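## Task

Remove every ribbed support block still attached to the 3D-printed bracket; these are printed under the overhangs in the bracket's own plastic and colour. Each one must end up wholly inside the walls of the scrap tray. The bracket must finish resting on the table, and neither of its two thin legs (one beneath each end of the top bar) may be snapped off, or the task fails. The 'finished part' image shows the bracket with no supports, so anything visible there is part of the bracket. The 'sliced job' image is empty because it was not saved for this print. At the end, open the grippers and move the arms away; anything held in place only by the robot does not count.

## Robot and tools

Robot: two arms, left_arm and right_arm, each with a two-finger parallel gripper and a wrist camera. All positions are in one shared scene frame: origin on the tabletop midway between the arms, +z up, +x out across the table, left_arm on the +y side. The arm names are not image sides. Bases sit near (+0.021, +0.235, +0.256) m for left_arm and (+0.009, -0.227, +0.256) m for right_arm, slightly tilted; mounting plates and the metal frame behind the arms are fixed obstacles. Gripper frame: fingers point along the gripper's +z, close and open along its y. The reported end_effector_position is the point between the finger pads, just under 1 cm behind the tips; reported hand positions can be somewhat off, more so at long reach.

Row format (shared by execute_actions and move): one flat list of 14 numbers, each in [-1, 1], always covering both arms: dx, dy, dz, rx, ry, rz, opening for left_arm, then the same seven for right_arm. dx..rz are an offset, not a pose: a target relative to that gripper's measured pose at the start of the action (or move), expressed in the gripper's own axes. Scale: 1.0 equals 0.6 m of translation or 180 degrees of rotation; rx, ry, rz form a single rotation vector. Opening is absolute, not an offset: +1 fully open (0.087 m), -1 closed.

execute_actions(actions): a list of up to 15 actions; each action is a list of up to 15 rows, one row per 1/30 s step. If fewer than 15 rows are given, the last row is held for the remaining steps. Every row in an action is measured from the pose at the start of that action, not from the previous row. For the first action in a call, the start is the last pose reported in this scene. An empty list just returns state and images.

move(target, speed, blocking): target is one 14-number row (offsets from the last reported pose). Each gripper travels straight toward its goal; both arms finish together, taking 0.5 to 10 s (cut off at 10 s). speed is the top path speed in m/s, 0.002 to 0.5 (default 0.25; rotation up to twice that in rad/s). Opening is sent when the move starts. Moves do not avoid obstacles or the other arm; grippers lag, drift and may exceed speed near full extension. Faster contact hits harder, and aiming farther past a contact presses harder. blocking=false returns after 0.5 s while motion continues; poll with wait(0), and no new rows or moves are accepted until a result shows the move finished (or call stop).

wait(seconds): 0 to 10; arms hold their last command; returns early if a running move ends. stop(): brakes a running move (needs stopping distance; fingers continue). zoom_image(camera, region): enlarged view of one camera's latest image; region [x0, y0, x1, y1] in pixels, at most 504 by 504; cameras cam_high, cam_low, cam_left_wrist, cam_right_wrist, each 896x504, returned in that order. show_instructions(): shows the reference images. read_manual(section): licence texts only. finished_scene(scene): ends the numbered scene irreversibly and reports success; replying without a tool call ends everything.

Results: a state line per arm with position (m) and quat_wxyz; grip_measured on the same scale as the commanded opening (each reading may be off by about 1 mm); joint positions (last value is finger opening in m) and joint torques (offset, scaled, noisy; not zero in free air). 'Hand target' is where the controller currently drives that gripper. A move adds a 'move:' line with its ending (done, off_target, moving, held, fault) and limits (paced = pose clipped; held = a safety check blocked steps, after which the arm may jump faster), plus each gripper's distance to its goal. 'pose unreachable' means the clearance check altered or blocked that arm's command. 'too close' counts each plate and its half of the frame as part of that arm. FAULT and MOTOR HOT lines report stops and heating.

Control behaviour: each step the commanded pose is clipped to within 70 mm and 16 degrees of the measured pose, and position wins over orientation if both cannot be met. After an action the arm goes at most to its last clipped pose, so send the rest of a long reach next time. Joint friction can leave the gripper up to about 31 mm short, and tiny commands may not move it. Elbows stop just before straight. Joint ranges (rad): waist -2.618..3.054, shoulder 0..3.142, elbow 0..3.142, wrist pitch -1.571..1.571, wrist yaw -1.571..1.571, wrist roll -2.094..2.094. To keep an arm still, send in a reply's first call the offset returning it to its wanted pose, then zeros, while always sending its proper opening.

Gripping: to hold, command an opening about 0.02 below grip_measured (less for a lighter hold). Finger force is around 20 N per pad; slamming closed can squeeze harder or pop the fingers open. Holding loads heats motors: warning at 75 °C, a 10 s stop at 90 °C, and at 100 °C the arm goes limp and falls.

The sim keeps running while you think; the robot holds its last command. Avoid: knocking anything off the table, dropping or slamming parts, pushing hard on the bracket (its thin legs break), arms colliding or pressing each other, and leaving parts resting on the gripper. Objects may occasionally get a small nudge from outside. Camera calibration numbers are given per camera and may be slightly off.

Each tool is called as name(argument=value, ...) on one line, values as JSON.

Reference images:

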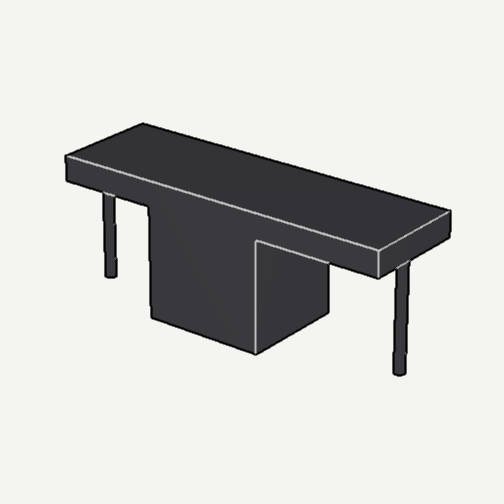

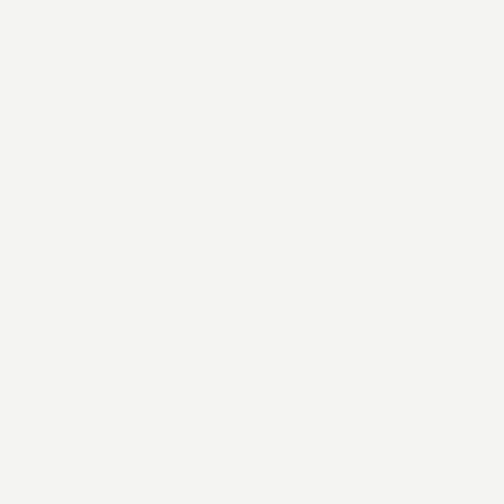

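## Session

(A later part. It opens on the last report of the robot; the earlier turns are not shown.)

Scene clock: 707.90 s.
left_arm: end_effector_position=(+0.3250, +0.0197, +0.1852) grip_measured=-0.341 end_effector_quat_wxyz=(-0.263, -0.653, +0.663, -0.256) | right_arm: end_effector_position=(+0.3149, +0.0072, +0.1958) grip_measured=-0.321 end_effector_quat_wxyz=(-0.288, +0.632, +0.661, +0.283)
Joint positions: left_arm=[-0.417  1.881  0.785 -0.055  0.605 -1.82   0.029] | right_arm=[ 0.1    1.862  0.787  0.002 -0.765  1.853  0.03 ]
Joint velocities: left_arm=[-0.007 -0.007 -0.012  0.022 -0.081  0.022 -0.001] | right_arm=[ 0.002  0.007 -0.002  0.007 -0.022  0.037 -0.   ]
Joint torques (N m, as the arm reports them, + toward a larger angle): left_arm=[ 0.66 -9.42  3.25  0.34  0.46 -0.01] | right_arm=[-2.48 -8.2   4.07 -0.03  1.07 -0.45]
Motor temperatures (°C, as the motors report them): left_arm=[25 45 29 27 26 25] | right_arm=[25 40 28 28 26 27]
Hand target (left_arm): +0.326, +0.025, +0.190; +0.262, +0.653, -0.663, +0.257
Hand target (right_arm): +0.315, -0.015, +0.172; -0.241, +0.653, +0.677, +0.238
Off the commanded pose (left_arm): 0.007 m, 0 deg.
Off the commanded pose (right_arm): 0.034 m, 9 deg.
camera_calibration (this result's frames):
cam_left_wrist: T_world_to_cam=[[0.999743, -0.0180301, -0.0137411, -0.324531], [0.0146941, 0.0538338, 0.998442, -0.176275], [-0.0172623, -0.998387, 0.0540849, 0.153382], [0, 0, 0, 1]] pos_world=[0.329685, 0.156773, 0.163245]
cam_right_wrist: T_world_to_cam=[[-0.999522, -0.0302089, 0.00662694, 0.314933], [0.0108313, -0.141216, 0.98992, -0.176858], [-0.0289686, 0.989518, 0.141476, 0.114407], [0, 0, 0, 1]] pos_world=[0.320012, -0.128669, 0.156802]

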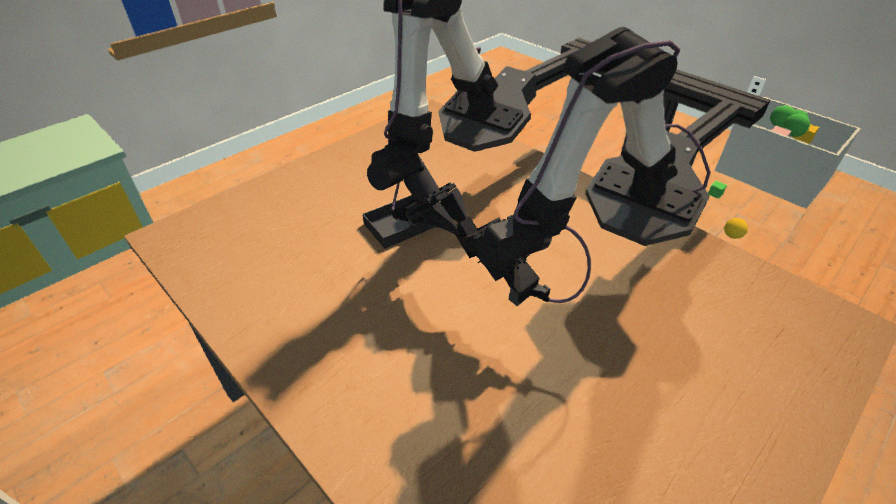

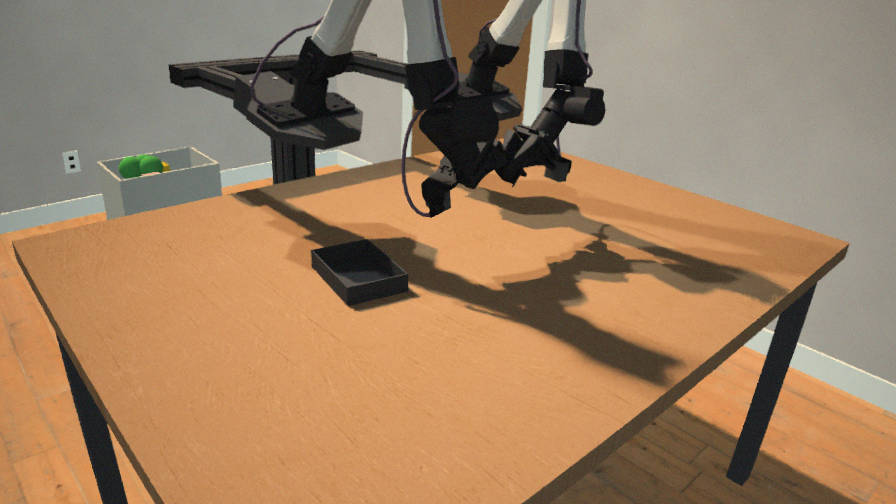

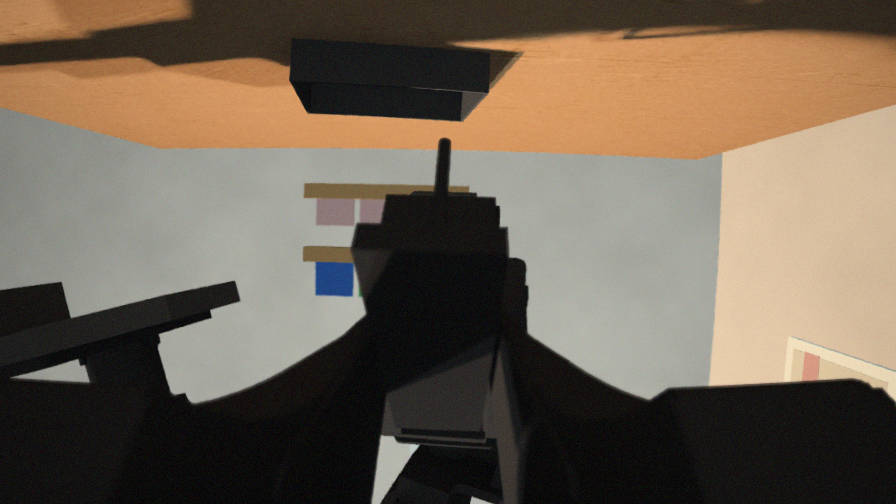

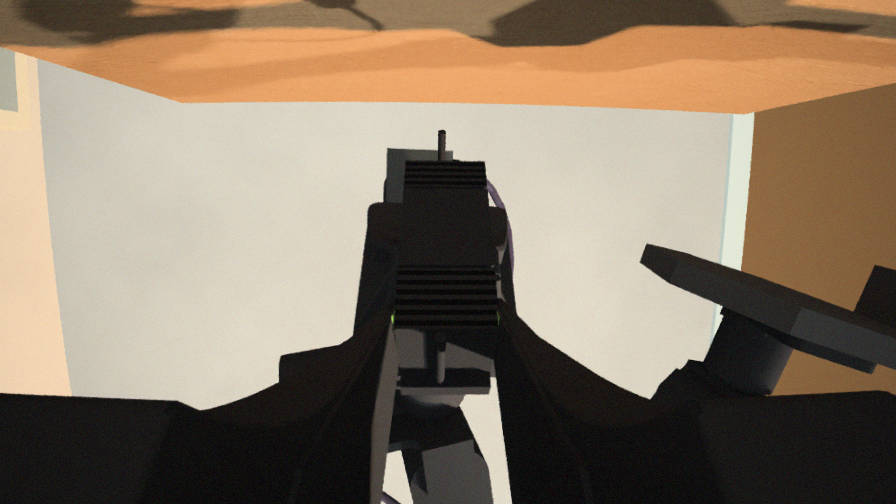

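execute_actions(actions=[[[0,0,-0.011,0,0,0,-0.375,-0.052,0,0.002,0,-0.045,0,-0.37],[0,0,-0.010,0,0,0,-0.375,-0.048,0,0.002,0,-0.042,0,-0.37],[0,0,-0.009,0,0,0,-0.375,-0.044,0,0.002,0,-0.038,0,-0.37],[0,0,-0.008,0,0,0,-0.375,-0.040,0,0.002,0,-0.035,0,-0.37],[0,0,-0.007,0,0,0,-0.375,-0.036,0,0.002,0,-0.031,0,-0.37],[0,0,-0.006,0,0,0,-0.375,-0.032,0,0.001,0,-0.028,0,-0.37],[0,0,-0.005,0,0,0,-0.375,-0.028,0,0.001,0,-0.024,0,-0.37],[0,0,-0.004,0,0,0,-0.375,-0.024,0,0.001,0,-0.021,0,-0.37],[0,0,-0.003,0,0,0,-0.375,-0.020,0,0.001,0,-0.017,0,-0.37],[0,0,-0.002,0,0,0,-0.375,-0.016,0,0.001,0,-0.014,0,-0.37],[0,0,-0.001,0,0,0,-0.375,-0.012,0,0,0,-0.010,0,-0.37],[0,0,0,0,0,0,-0.375,-0.008,0,0,0,-0.007,0,-0.37],[0,0,0,0,0,0,-0.375,-0.004,0,0,0,-0.003,0,-0.37],[0,0,0,0,0,0,-0.375,0,0,0,0,0,0,-0.37],[0,0,0,0,0,0,-0.375,0,0,0,0,0,0,-0.37]],[[0,0,0,0,0,0,-0.375,0,0,0,0,0,0,-0.33],[0,0,0,0,0,0,-0.375,0,0,0,0,0,0,-0.31],[0,0,0,0,0,0,-0.375,0,0,0,0,0,0,-0.28],[0,0,0,0,0,0,-0.375,0,0,0,0,0,0,-0.24],[0,0,0,0,0,0,-0.375,0,0,0,0,0,0,-0.20],[0,0,0,0,0,0,-0.375,0,0,0,0,0,0,-0.15],[0,0,0,0,0,0,-0.375,0,0,0,0,0,0,-0.10],[0,0,0,0,0,0,-0.375,0,0,0,0,0,0,-0.05],[0,0,0,0,0,0,-0.375,0,0,0,0,0,0,0.0],[0,0,0,0,0,0,-0.375,0,0,0,0,0,0,0.05],[0,0,0,0,0,0,-0.375,0,0,0,0,0,0,0.10],[0,0,0,0,0,0,-0.375,0,0,0,0,0,0,0.15],[0,0,0,0,0,0,-0.375,0,0,0,0,0,0,0.20],[0,0,0,0,0,0,-0.375,0,0,0,0,0,0,0.25],[0,0,0,0,0,0,-0.375,0,0,0,0,0,0,0.30]]])

move(target=[0,0,0,0,0,0,-0.375, 0,0,-0.15,0,0,0,0.3], speed=0.08)

Scene clock: 730.80 s.
left_arm: end_effector_position=(+0.3248, +0.0195, +0.1856) grip_measured=-0.342 end_effector_quat_wxyz=(-0.264, -0.653, +0.662, -0.256) | right_arm: end_effector_position=(+0.3154, +0.0083, +0.1976) grip_measured=+0.278 end_effector_quat_wxyz=(-0.294, +0.633, +0.657, +0.286)
Joint positions: left_arm=[-0.417  1.881  0.785 -0.056  0.608 -1.82   0.029] | right_arm=[ 0.1    1.862  0.787  0.006 -0.776  1.865  0.056]
Joint velocities: left_arm=[ 0.002  0.002 -0.017  0.007 -0.007 -0.037  0.   ] | right_arm=[ 0.007  0.002 -0.012  0.007 -0.051 -0.007  0.039]
Joint torques (N m, as the arm reports them, + toward a larger angle): left_arm=[-0.86 -7.76  3.38  0.59  0.41 -0.14] | right_arm=[ 0.05 -8.72  3.53  0.65 -0.49  0.01]
Motor temperatures (°C, as the motors report them): left_arm=[25 47 29 26 26 25] | right_arm=[26 40 28 28 27 27]
Hand target (left_arm): +0.325, +0.019, +0.186; +0.264, +0.653, -0.662, +0.256
Hand target (right_arm): +0.315, +0.008, +0.197; -0.293, +0.633, +0.658, +0.286
Off the commanded pose (left_arm): 0.000 m, 0 deg.
Off the commanded pose (right_arm): 0.000 m, 0 deg.
camera_calibration (this result's frames):
cam_left_wrist: T_world_to_cam=[[0.999721, -0.0185515, -0.0145884, -0.324166], [0.0156127, 0.0563207, 0.998291, -0.176951], [-0.0176982, -0.99824, 0.0565947, 0.15279], [0, 0, 0, 1]] pos_world=[0.329543, 0.156473, 0.163272]
cam_right_wrist: T_world_to_cam=[[-0.999599, -0.0246581, 0.0139104, 0.314], [0.0175089, -0.152319, 0.988176, -0.180231], [-0.0222477, 0.988024, 0.15269, 0.108788], [0, 0, 0, 1]] pos_world=[0.31945, -0.127195, 0.157121]

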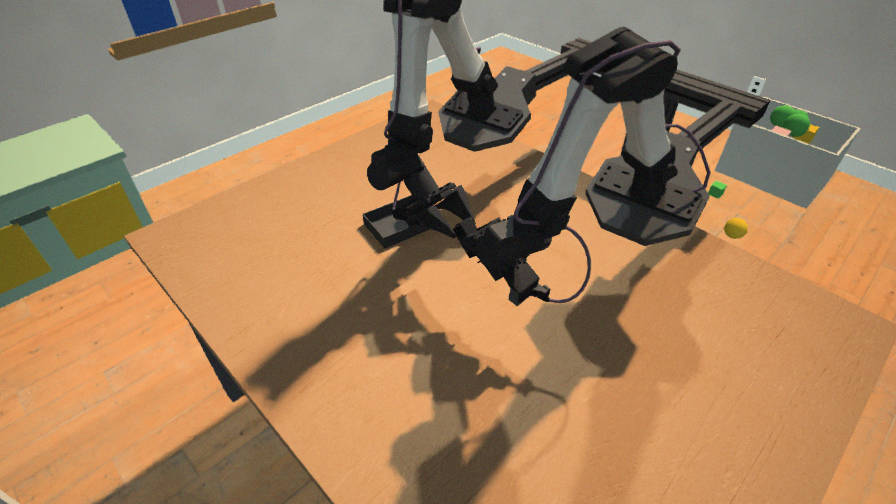

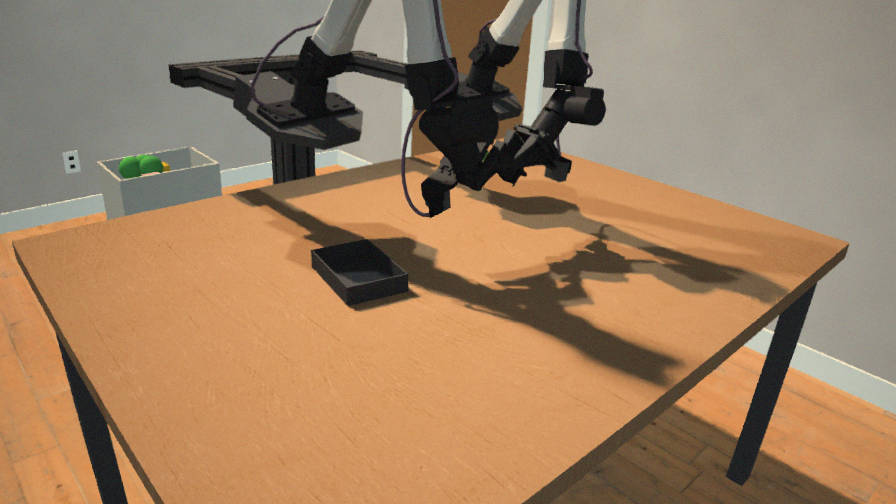

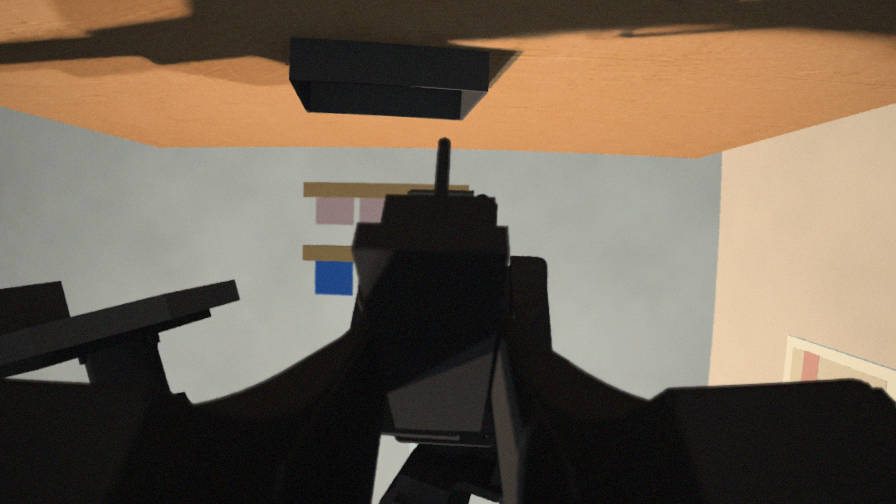

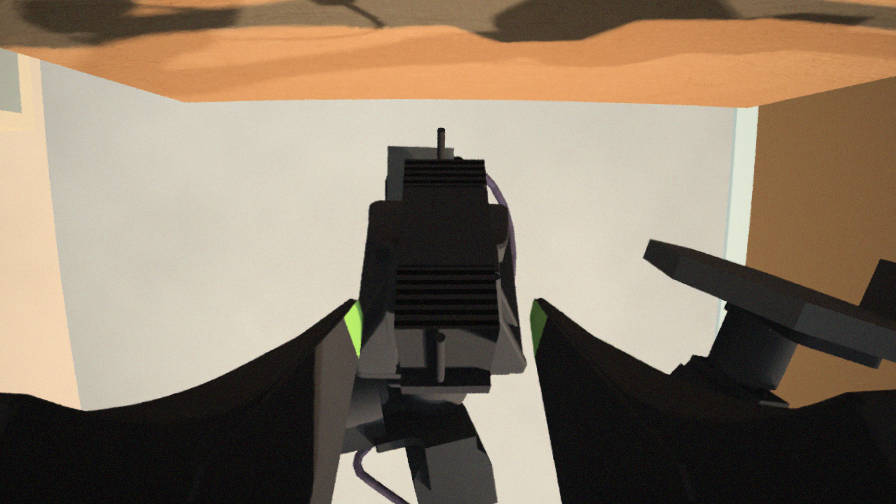

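Scene clock: 732.53 s.
left_arm: end_effector_position=(+0.3248, +0.0195, +0.1856) grip_measured=-0.342 end_effector_quat_wxyz=(-0.264, -0.653, +0.662, -0.256) | right_arm: end_effector_position=(+0.3083, -0.0571, +0.2504) grip_measured=+0.300 end_effector_quat_wxyz=(-0.301, +0.637, +0.654, +0.274)
Joint positions: left_arm=[-0.417  1.881  0.785 -0.056  0.608 -1.82   0.029] | right_arm=[-0.12   1.667  0.832 -0.484 -0.856  1.562  0.057]
Joint velocities: left_arm=[-0.007  0.002 -0.007  0.022 -0.007 -0.066 -0.001] | right_arm=[-0.002 -0.012 -0.022  0.022 -0.037 -0.125 -0.001]
Joint torques (N m, as the arm reports them, + toward a larger angle): left_arm=[-0.84 -7.79  3.52  0.6   0.37 -0.18] | right_arm=[-1.47 -8.47  6.54  0.08 -0.63 -0.08]
Motor temperatures (°C, as the motors report them): left_arm=[25 47 29 26 26 25] | right_arm=[26 40 28 28 27 27]
Hand target (left_arm): +0.325, +0.019, +0.186; +0.264, +0.653, -0.662, +0.256
Hand target (right_arm): +0.317, -0.059, +0.257; -0.294, +0.633, +0.657, +0.285
Off the commanded pose (left_arm): 0.000 m, 0 deg.
Off the commanded pose (right_arm): 0.012 m, 2 deg.
move: off_target (right_arm)
camera_calibration (this result's frames):
cam_left_wrist: T_world_to_cam=[[0.999721, -0.0185515, -0.0145884, -0.324166], [0.0156127, 0.0563207, 0.998291, -0.176951], [-0.0176982, -0.99824, 0.0565947, 0.15279], [0, 0, 0, 1]] pos_world=[0.329543, 0.156473, 0.163272]
cam_right_wrist: T_world_to_cam=[[-0.998728, -0.0273053, 0.0423773, 0.296987], [0.0459322, -0.14644, 0.988153, -0.250674], [-0.0207761, 0.988843, 0.147508, 0.166125], [0, 0, 0, 1]] pos_world=[0.311575, -0.19287, 0.210614]

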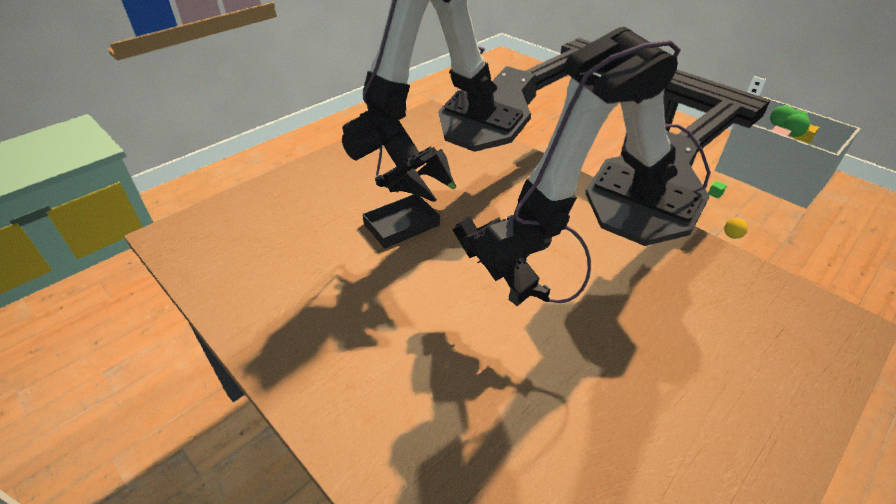

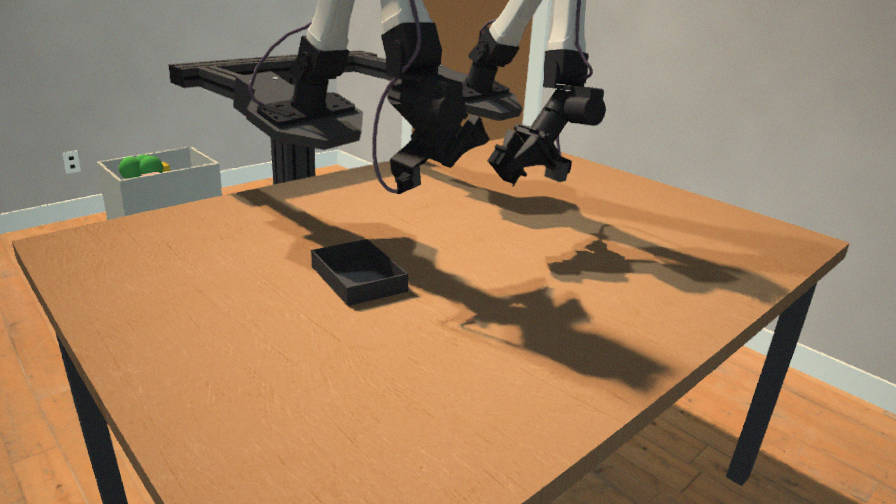

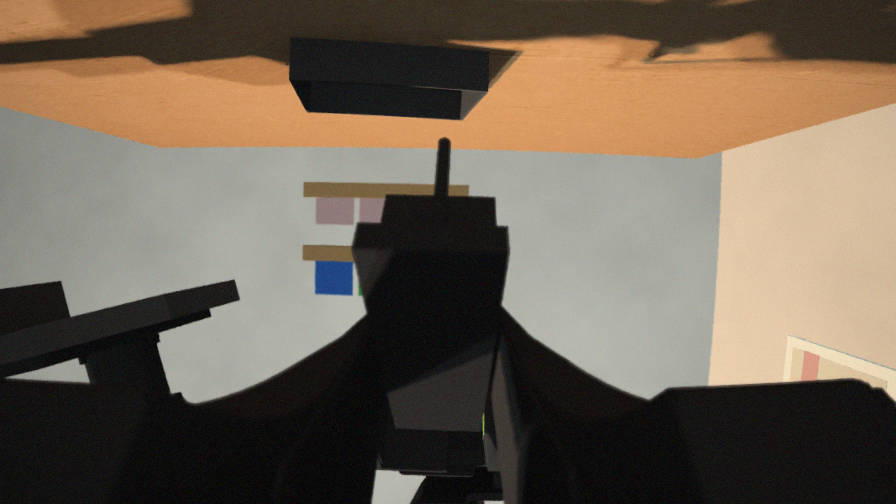

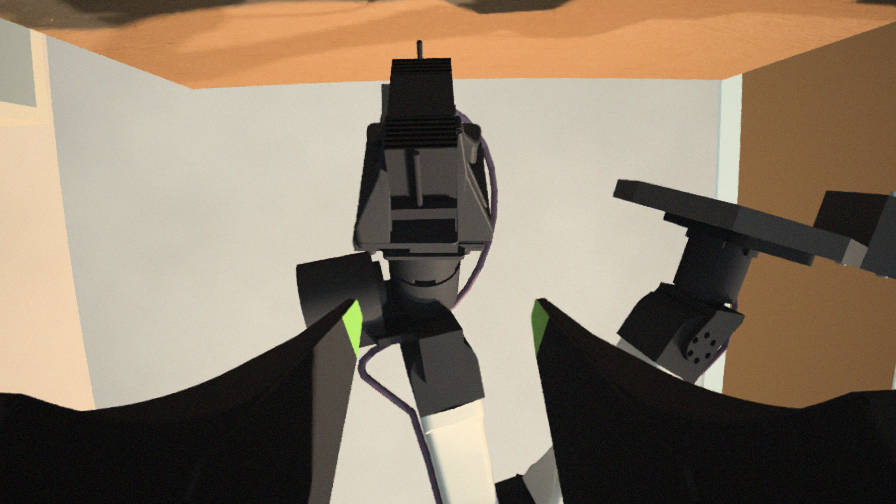

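move(target=[0.1600,-0.0268,-0.2419,0.2086,0.1900,0.3652,-0.375, 0,0,0,0,0,0,0.3], speed=0.2)

Scene clock: 857.03 s.
left_arm: end_effector_position=(+0.3457, +0.0462, +0.3680) grip_measured=-0.342 end_effector_quat_wxyz=(-0.036, -0.134, +0.691, -0.709) | right_arm: end_effector_position=(+0.3078, -0.0571, +0.2505) grip_measured=+0.300 end_effector_quat_wxyz=(-0.302, +0.637, +0.654, +0.274)
Joint positions: left_arm=[-0.244  1.687  0.649  0.945  1.362 -1.439  0.029] | right_arm=[-0.12   1.667  0.832 -0.486 -0.856  1.561  0.057]
Joint velocities: left_arm=[-0.007  0.012  0.002  0.081  0.066 -0.051  0.   ] | right_arm=[-0.012 -0.017  0.002 -0.022  0.022 -0.037 -0.   ]
Joint torques (N m, as the arm reports them, + toward a larger angle): left_arm=[ 0.83 -5.35  3.23  1.67  0.41 -0.18] | right_arm=[-0.53 -7.74  4.42  0.19 -0.52  0.03]
Motor temperatures (°C, as the motors report them): left_arm=[25 46 29 27 26 25] | right_arm=[25 41 32 27 26 27]
Hand target (left_arm): +0.342, +0.049, +0.358; -0.051, -0.150, +0.690, -0.706
Hand target (right_arm): +0.308, -0.057, +0.250; -0.302, +0.637, +0.654, +0.274
Off the commanded pose (left_arm): 0.012 m, 2 deg.
Off the commanded pose (right_arm): 0.000 m, 0 deg.
move: off_target (left_arm)
camera_calibration (this result's frames):
cam_left_wrist: T_world_to_cam=[[0.241827, 0.0347014, 0.969699, -0.444581], [-0.723176, 0.672752, 0.156273, 0.175922], [-0.646944, -0.739053, 0.187785, 0.326787], [0, 0, 0, 1]] pos_world=[0.446147, 0.138589, 0.342252]
cam_right_wrist: T_world_to_cam=[[-0.998652, -0.0282881, 0.0435311, 0.296194], [0.0472261, -0.146767, 0.988043, -0.251115], [-0.0215609, 0.988767, 0.147905, 0.166224], [0, 0, 0, 1]] pos_world=[0.311237, -0.192833, 0.210633]

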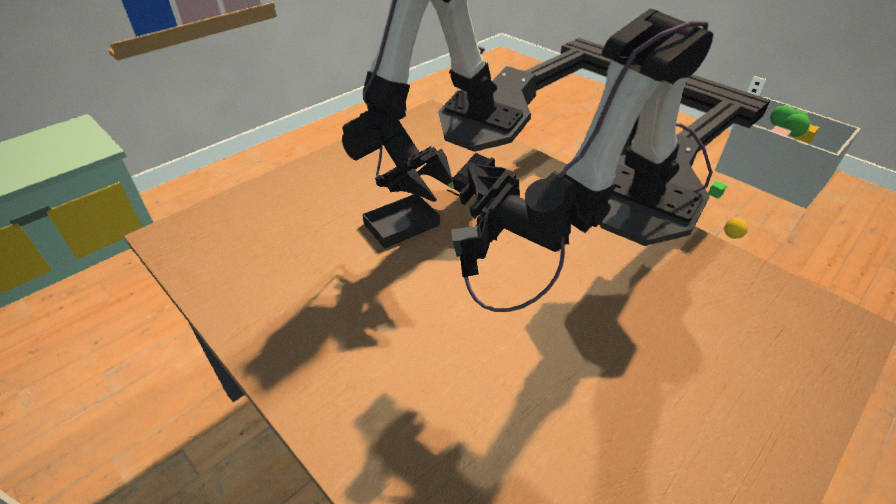

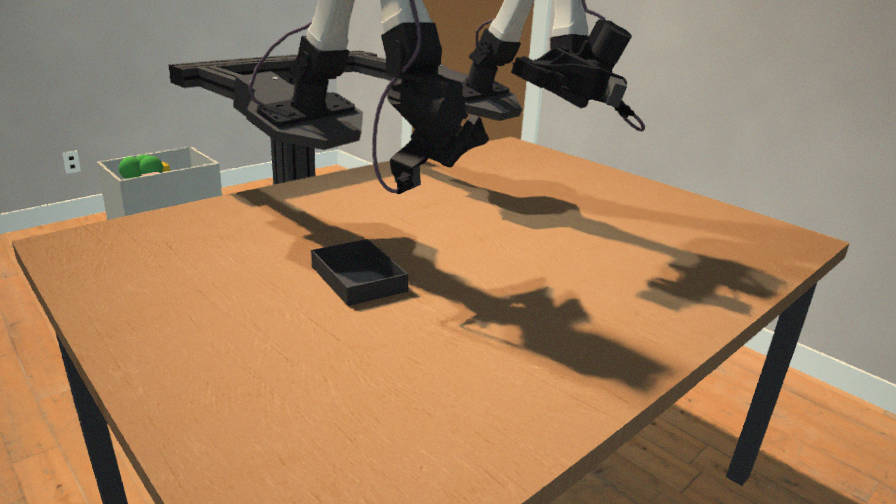

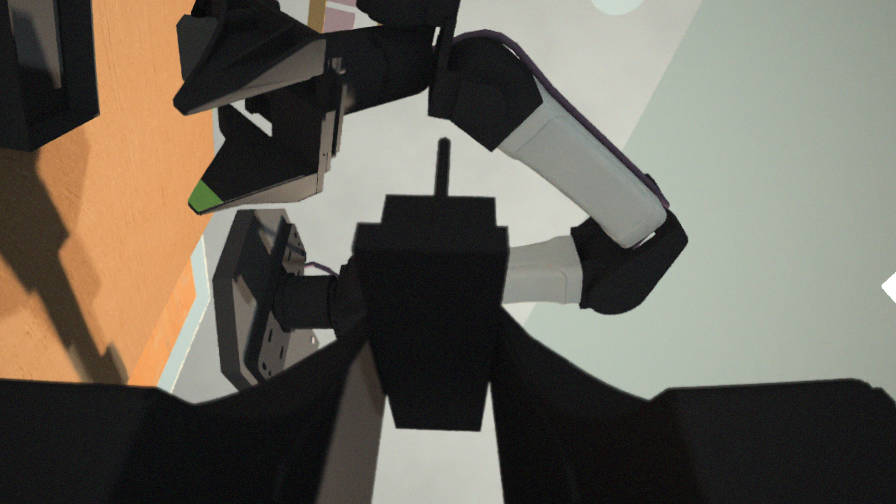

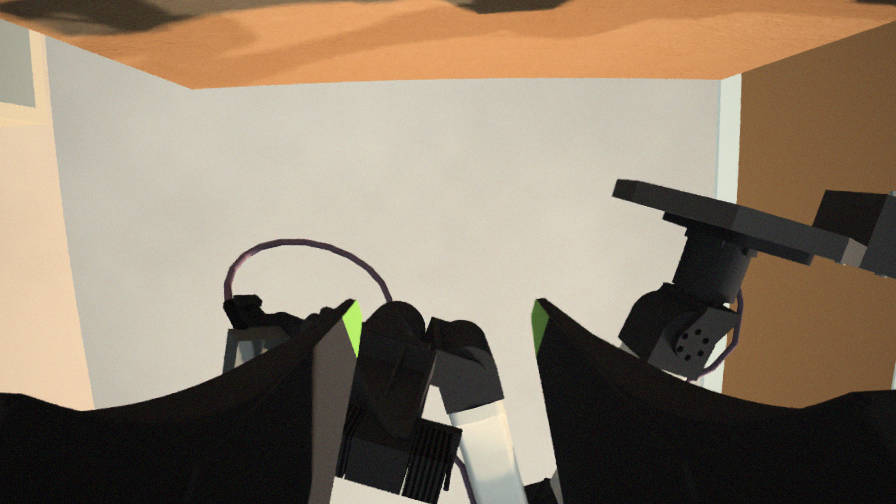

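execute_actions(actions=[])

Scene clock: 870.77 s.
left_arm: end_effector_position=(+0.3459, +0.0462, +0.3686) grip_measured=-0.342 end_effector_quat_wxyz=(-0.035, -0.134, +0.691, -0.710) | right_arm: end_effector_position=(+0.3078, -0.0571, +0.2505) grip_measured=+0.300 end_effector_quat_wxyz=(-0.302, +0.637, +0.654, +0.274)
Joint positions: left_arm=[-0.244  1.687  0.649  0.952  1.362 -1.443  0.029] | right_arm=[-0.12   1.667  0.832 -0.486 -0.856  1.561  0.057]
Joint velocities: left_arm=[ 0.002  0.002  0.007 -0.051  0.066  0.007 -0.001] | right_arm=[ 0.002  0.002 -0.002 -0.007 -0.037 -0.051  0.   ]
Joint torques (N m, as the arm reports them, + toward a larger angle): left_arm=[ 0.89 -5.29  3.22  1.66  0.4  -0.18] | right_arm=[-0.46 -7.84  4.47  0.23 -0.52  0.04]
Motor temperatures (°C, as the motors report them): left_arm=[25 44 29 29 26 25] | right_arm=[25 41 31 27 26 27]
Hand target (left_arm): +0.342, +0.049, +0.358; -0.051, -0.150, +0.690, -0.706
Hand target (right_arm): +0.308, -0.057, +0.250; -0.302, +0.637, +0.654, +0.274
Off the commanded pose (left_arm): 0.012 m, 3 deg.
Off the commanded pose (right_arm): 0.000 m, 0 deg.
camera_calibration (this result's frames):
cam_left_wrist: T_world_to_cam=[[0.239576, 0.0358115, 0.970217, -0.444707], [-0.723892, 0.672523, 0.153927, 0.177107], [-0.64698, -0.73921, 0.187044, 0.327151], [0, 0, 0, 1]] pos_world=[0.446408, 0.13865, 0.343009]
cam_right_wrist: T_world_to_cam=[[-0.998652, -0.0282881, 0.0435311, 0.296194], [0.0472261, -0.146767, 0.988043, -0.251115], [-0.0215609, 0.988767, 0.147905, 0.166224], [0, 0, 0, 1]] pos_world=[0.311237, -0.192833, 0.210633]

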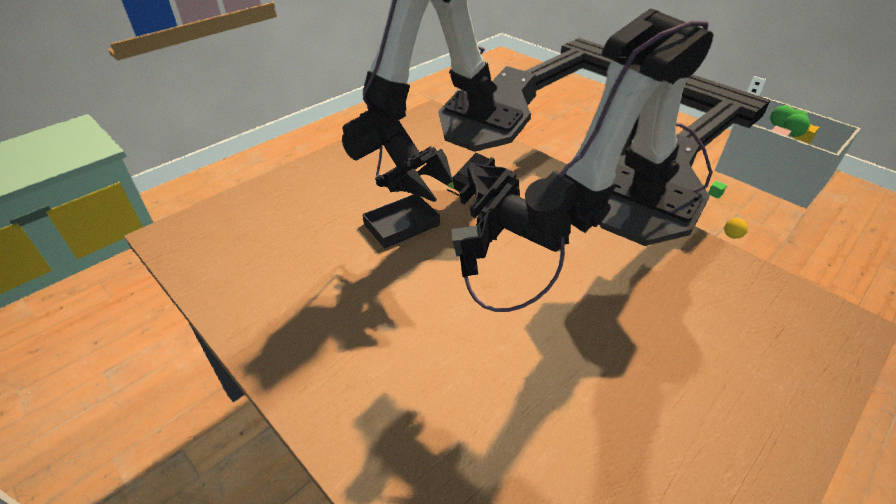

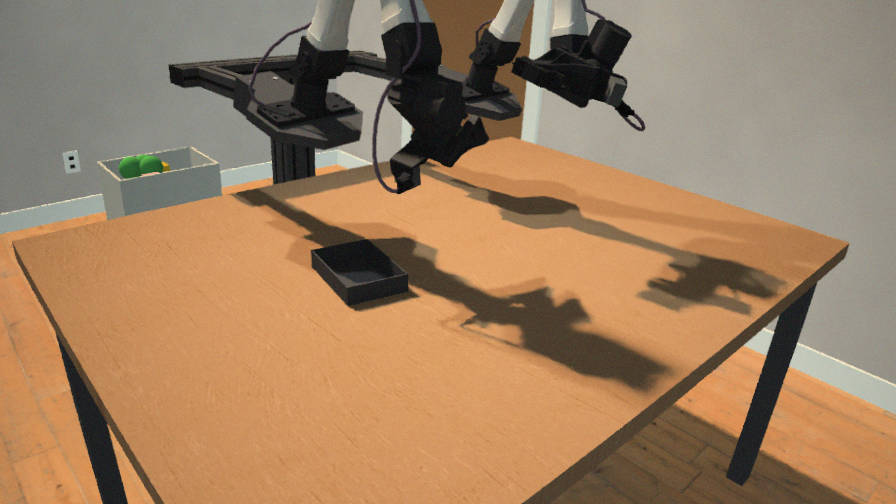

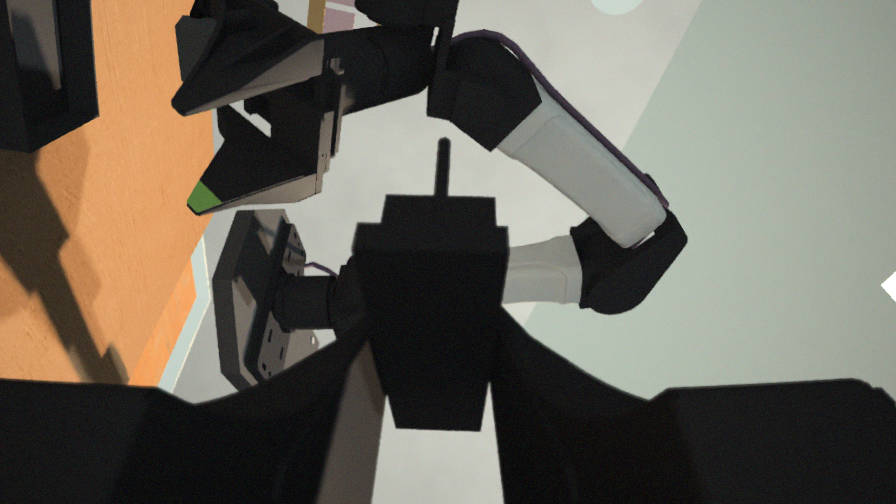

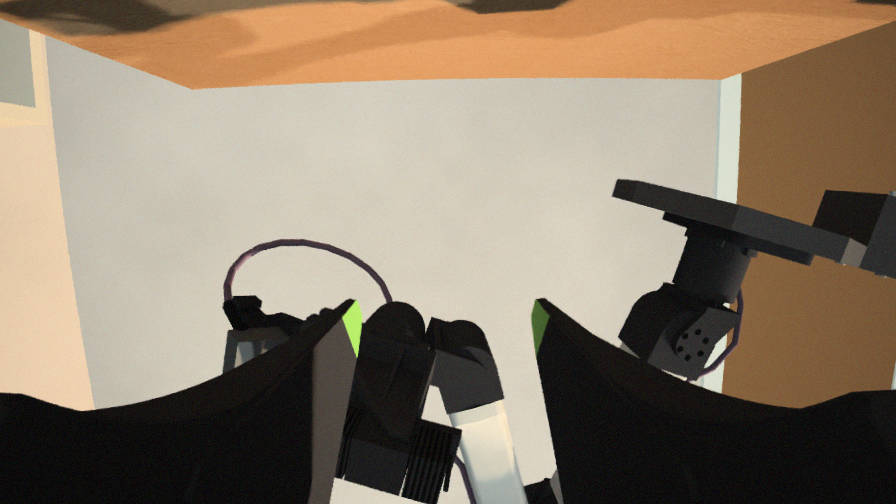

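move(target=[0,0,0,0,0,0,-0.375, 0.1758,0.0972,-0.0910,-0.1763,0.1507,-0.4003,0.3], speed=0.15)

Scene clock: 929.23 s.
left_arm: end_effector_position=(+0.3459, +0.0462, +0.3686) grip_measured=-0.342 end_effector_quat_wxyz=(-0.035, -0.134, +0.691, -0.710) | right_arm: end_effector_position=(+0.3664, -0.0279, +0.3669) grip_measured=+0.300 end_effector_quat_wxyz=(-0.043, +0.118, +0.722, +0.680)
Joint positions: left_arm=[-0.244  1.687  0.649  0.952  1.362 -1.443  0.029] | right_arm=[-0.103  1.717  0.832  0.786 -1.412  1.42   0.057]
Joint velocities: left_arm=[ 0.002 -0.002 -0.017 -0.037  0.037  0.007  0.001] | right_arm=[ 0.007 -0.002  0.012  0.125 -0.051  0.11   0.   ]
Joint torques (N m, as the arm reports them, + toward a larger angle): left_arm=[-0.4  -7.36  4.77  1.57  0.31 -0.07] | right_arm=[ 0.54 -7.73  6.41  1.58 -0.38  0.06]
Motor temperatures (°C, as the motors report them): left_arm=[25 41 29 32 26 25] | right_arm=[25 41 30 28 26 27]
Hand target (left_arm): +0.346, +0.046, +0.369; -0.035, -0.134, +0.691, -0.710
Hand target (right_arm): +0.366, -0.024, +0.366; -0.053, +0.116, +0.720, +0.682
Off the commanded pose (left_arm): 0.000 m, 0 deg.
Off the commanded pose (right_arm): 0.004 m, 1 deg.
move: done
camera_calibration (this result's frames):
cam_left_wrist: T_world_to_cam=[[0.239576, 0.0358115, 0.970217, -0.444707], [-0.723892, 0.672523, 0.153927, 0.177107], [-0.64698, -0.73921, 0.187044, 0.327151], [0, 0, 0, 1]] pos_world=[0.446408, 0.13865, 0.343009]
cam_right_wrist: T_world_to_cam=[[-0.248181, -0.0482616, -0.967511, 0.445835], [-0.689494, -0.692748, 0.211421, 0.17504], [-0.680445, 0.719563, 0.138651, 0.35871], [0, 0, 0, 1]] pos_world=[0.47542, -0.115339, 0.344608]

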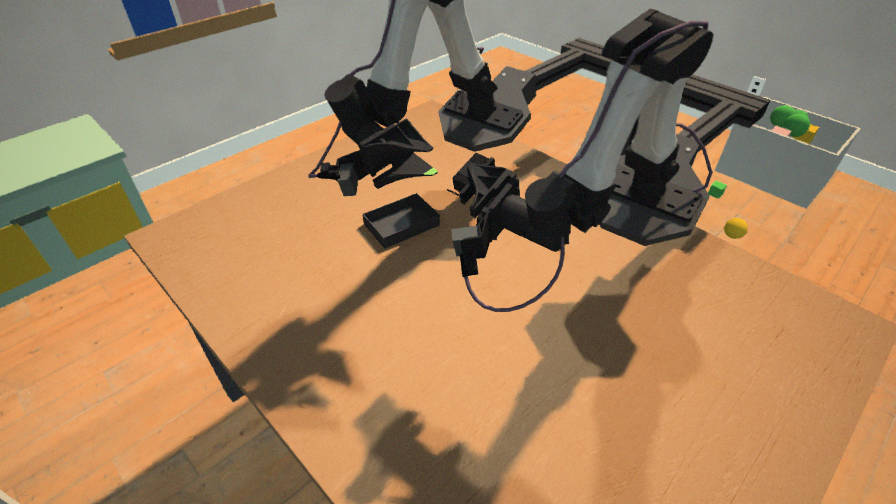

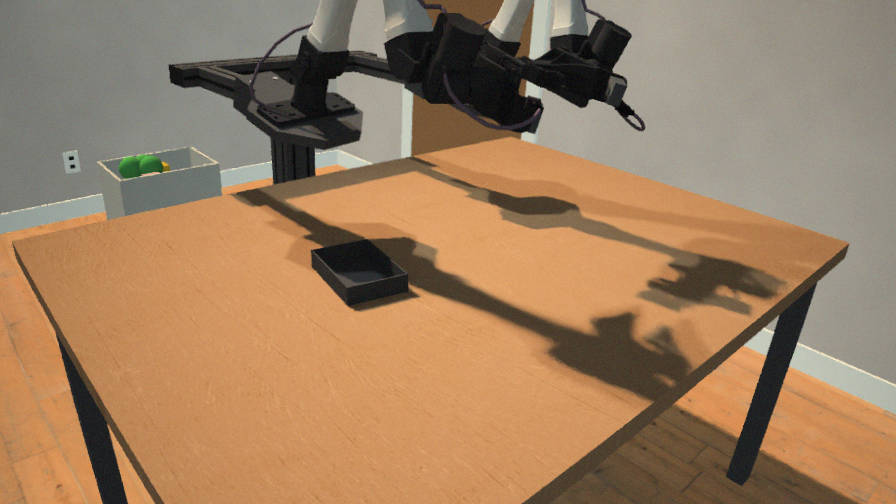

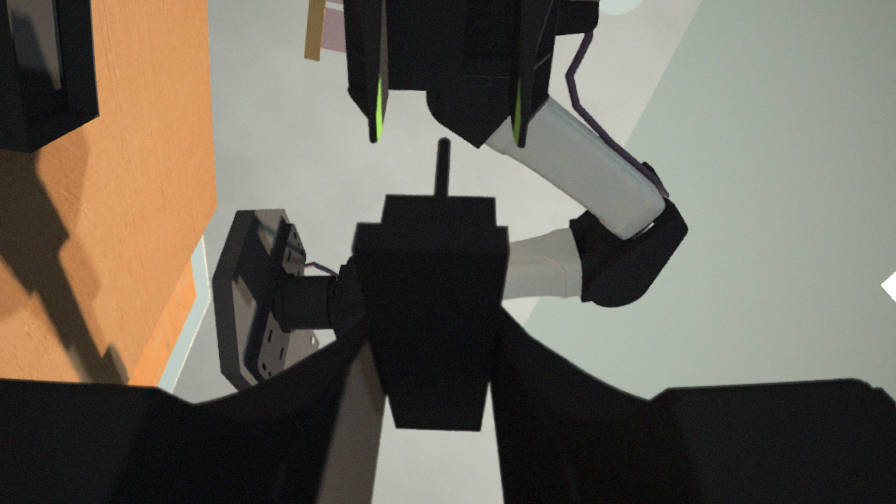

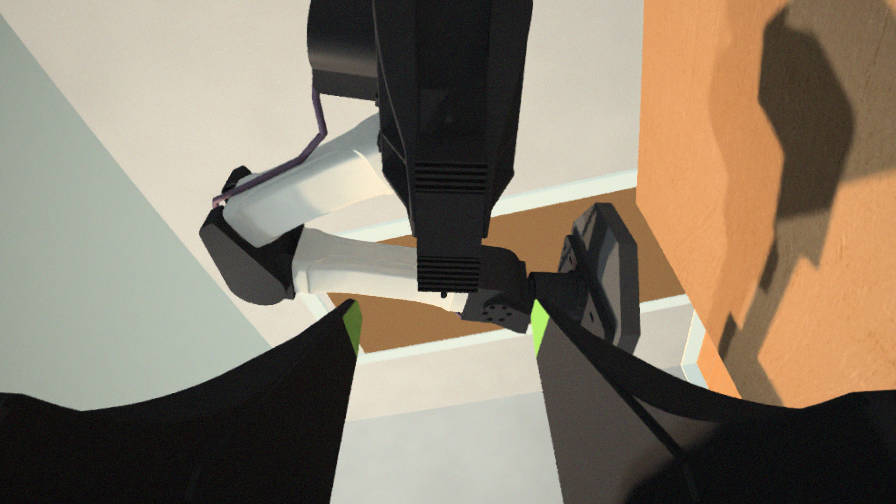

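zoom_image(camera="cam_right_wrist", region=[330, 80, 570, 360])

Region (330, 80, 570, 360) of cam_right_wrist's 896x504 image, scaled by 1.800, with more detail than that image has; it fills the left 432 columns of this view, and the rest is white.

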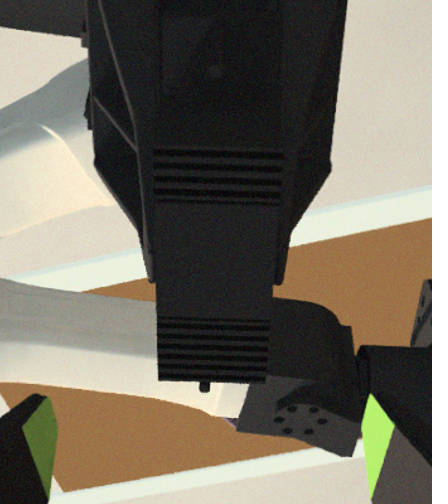

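zoom_image(camera="cam_right_wrist", region=[400, 150, 500, 310])

Region (400, 150, 500, 310) of cam_right_wrist's 896x504 image, scaled by 3.150, with more detail than that image has; it fills the left 315 columns of this view, and the rest is white.

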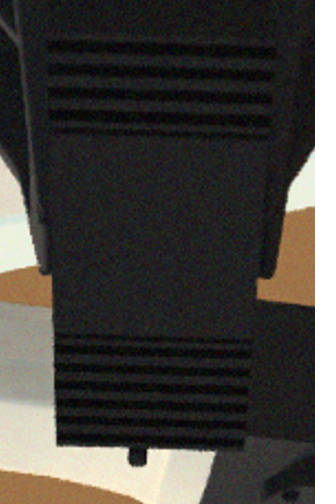

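move(target=[0,0,0,0,0,0,-0.375, -0.004,-0.002,0.104,0,0,0,0.3], speed=0.1)

zoom_image(camera="cam_right_wrist", region=[330, 224, 570, 504])

Scene clock: 959.93 s.
left_arm: end_effector_position=(+0.3459, +0.0462, +0.3686) grip_measured=-0.342 end_effector_quat_wxyz=(-0.035, -0.134, +0.691, -0.710) | right_arm: end_effector_position=(+0.3687, +0.0295, +0.3617) grip_measured=+0.300 end_effector_quat_wxyz=(-0.043, +0.115, +0.723, +0.680)
Joint positions: left_arm=[-0.244  1.687  0.649  0.952  1.362 -1.443  0.029] | right_arm=[ 0.064  1.769  0.87   0.843 -1.249  1.459  0.057]
Joint velocities: left_arm=[-0.002 -0.007  0.007 -0.022  0.066 -0.051 -0.   ] | right_arm=[-0.002 -0.007  0.002 -0.11   0.022  0.007  0.001]
Joint torques (N m, as the arm reports them, + toward a larger angle): left_arm=[-0.28 -7.34  4.78  1.57  0.27 -0.09] | right_arm=[ 0.67 -8.22  7.54  1.69 -0.18  0.05]
Motor temperatures (°C, as the motors report them): left_arm=[25 43 30 33 26 25] | right_arm=[25 41 32 30 26 27]
Hand target (left_arm): +0.346, +0.046, +0.369; -0.035, -0.134, +0.691, -0.710
Hand target (right_arm): +0.374, +0.033, +0.361; -0.043, +0.118, +0.722, +0.680
Off the commanded pose (left_arm): 0.000 m, 0 deg.
Off the commanded pose (right_arm): 0.007 m, 0 deg.
move: done
camera_calibration (this result's frames):
cam_left_wrist: T_world_to_cam=[[0.239576, 0.0358115, 0.970217, -0.444707], [-0.723892, 0.672523, 0.153927, 0.177107], [-0.64698, -0.73921, 0.187044, 0.327151], [0, 0, 0, 1]] pos_world=[0.446408, 0.13865, 0.343009]
cam_right_wrist: T_world_to_cam=[[-0.244491, -0.0509652, -0.968311, 0.443174], [-0.686974, -0.695656, 0.21007, 0.217183], [-0.684318, 0.716565, 0.13507, 0.322454], [0, 0, 0, 1]] pos_world=[0.478211, -0.0573881, 0.339953]

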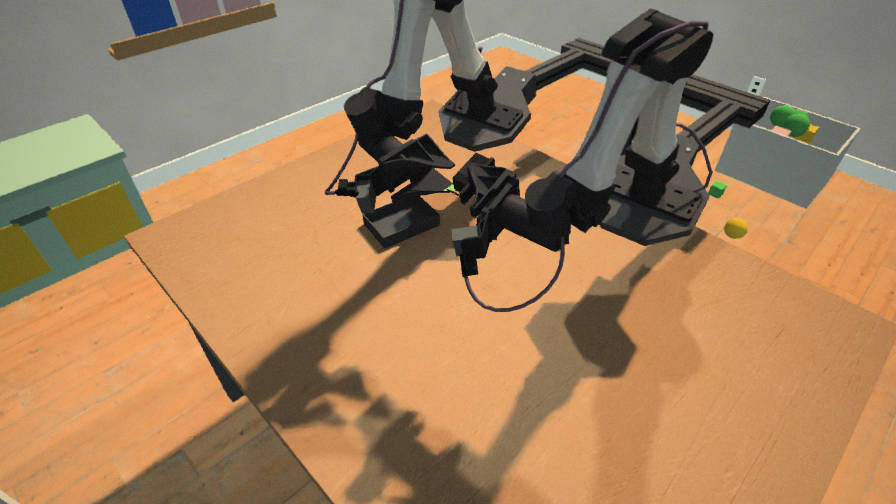

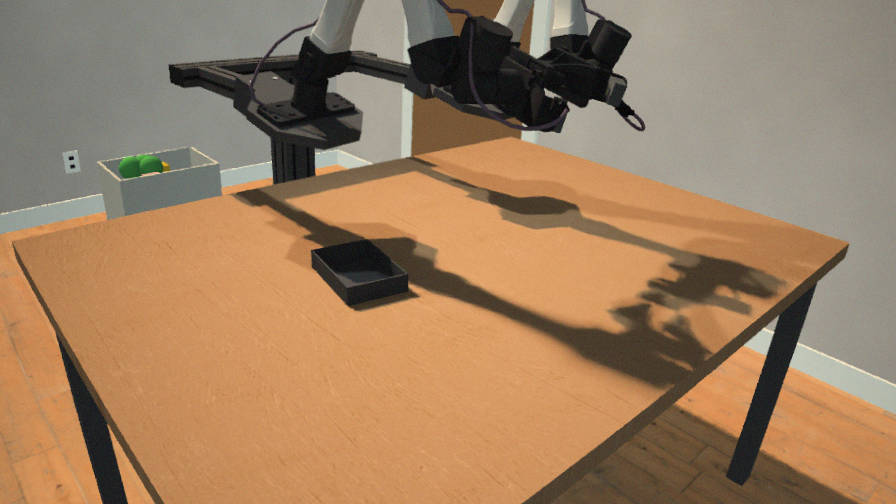

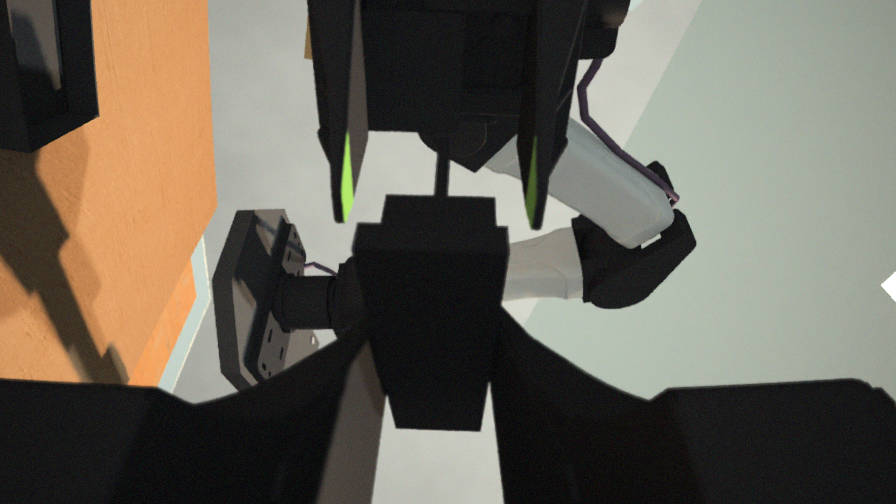

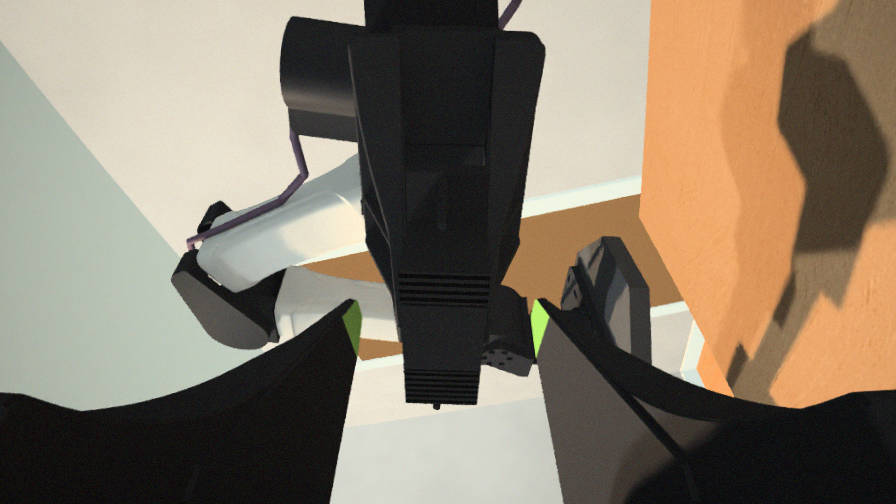

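Region (330, 224, 570, 504) of cam_right_wrist's 896x504 image, scaled by 1.800, with more detail than that image has; it fills the left 432 columns of this view, and the rest is white.

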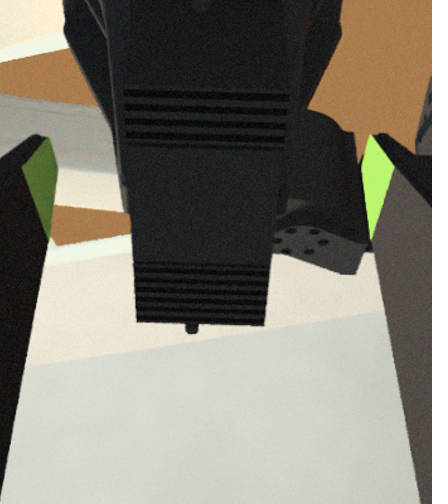

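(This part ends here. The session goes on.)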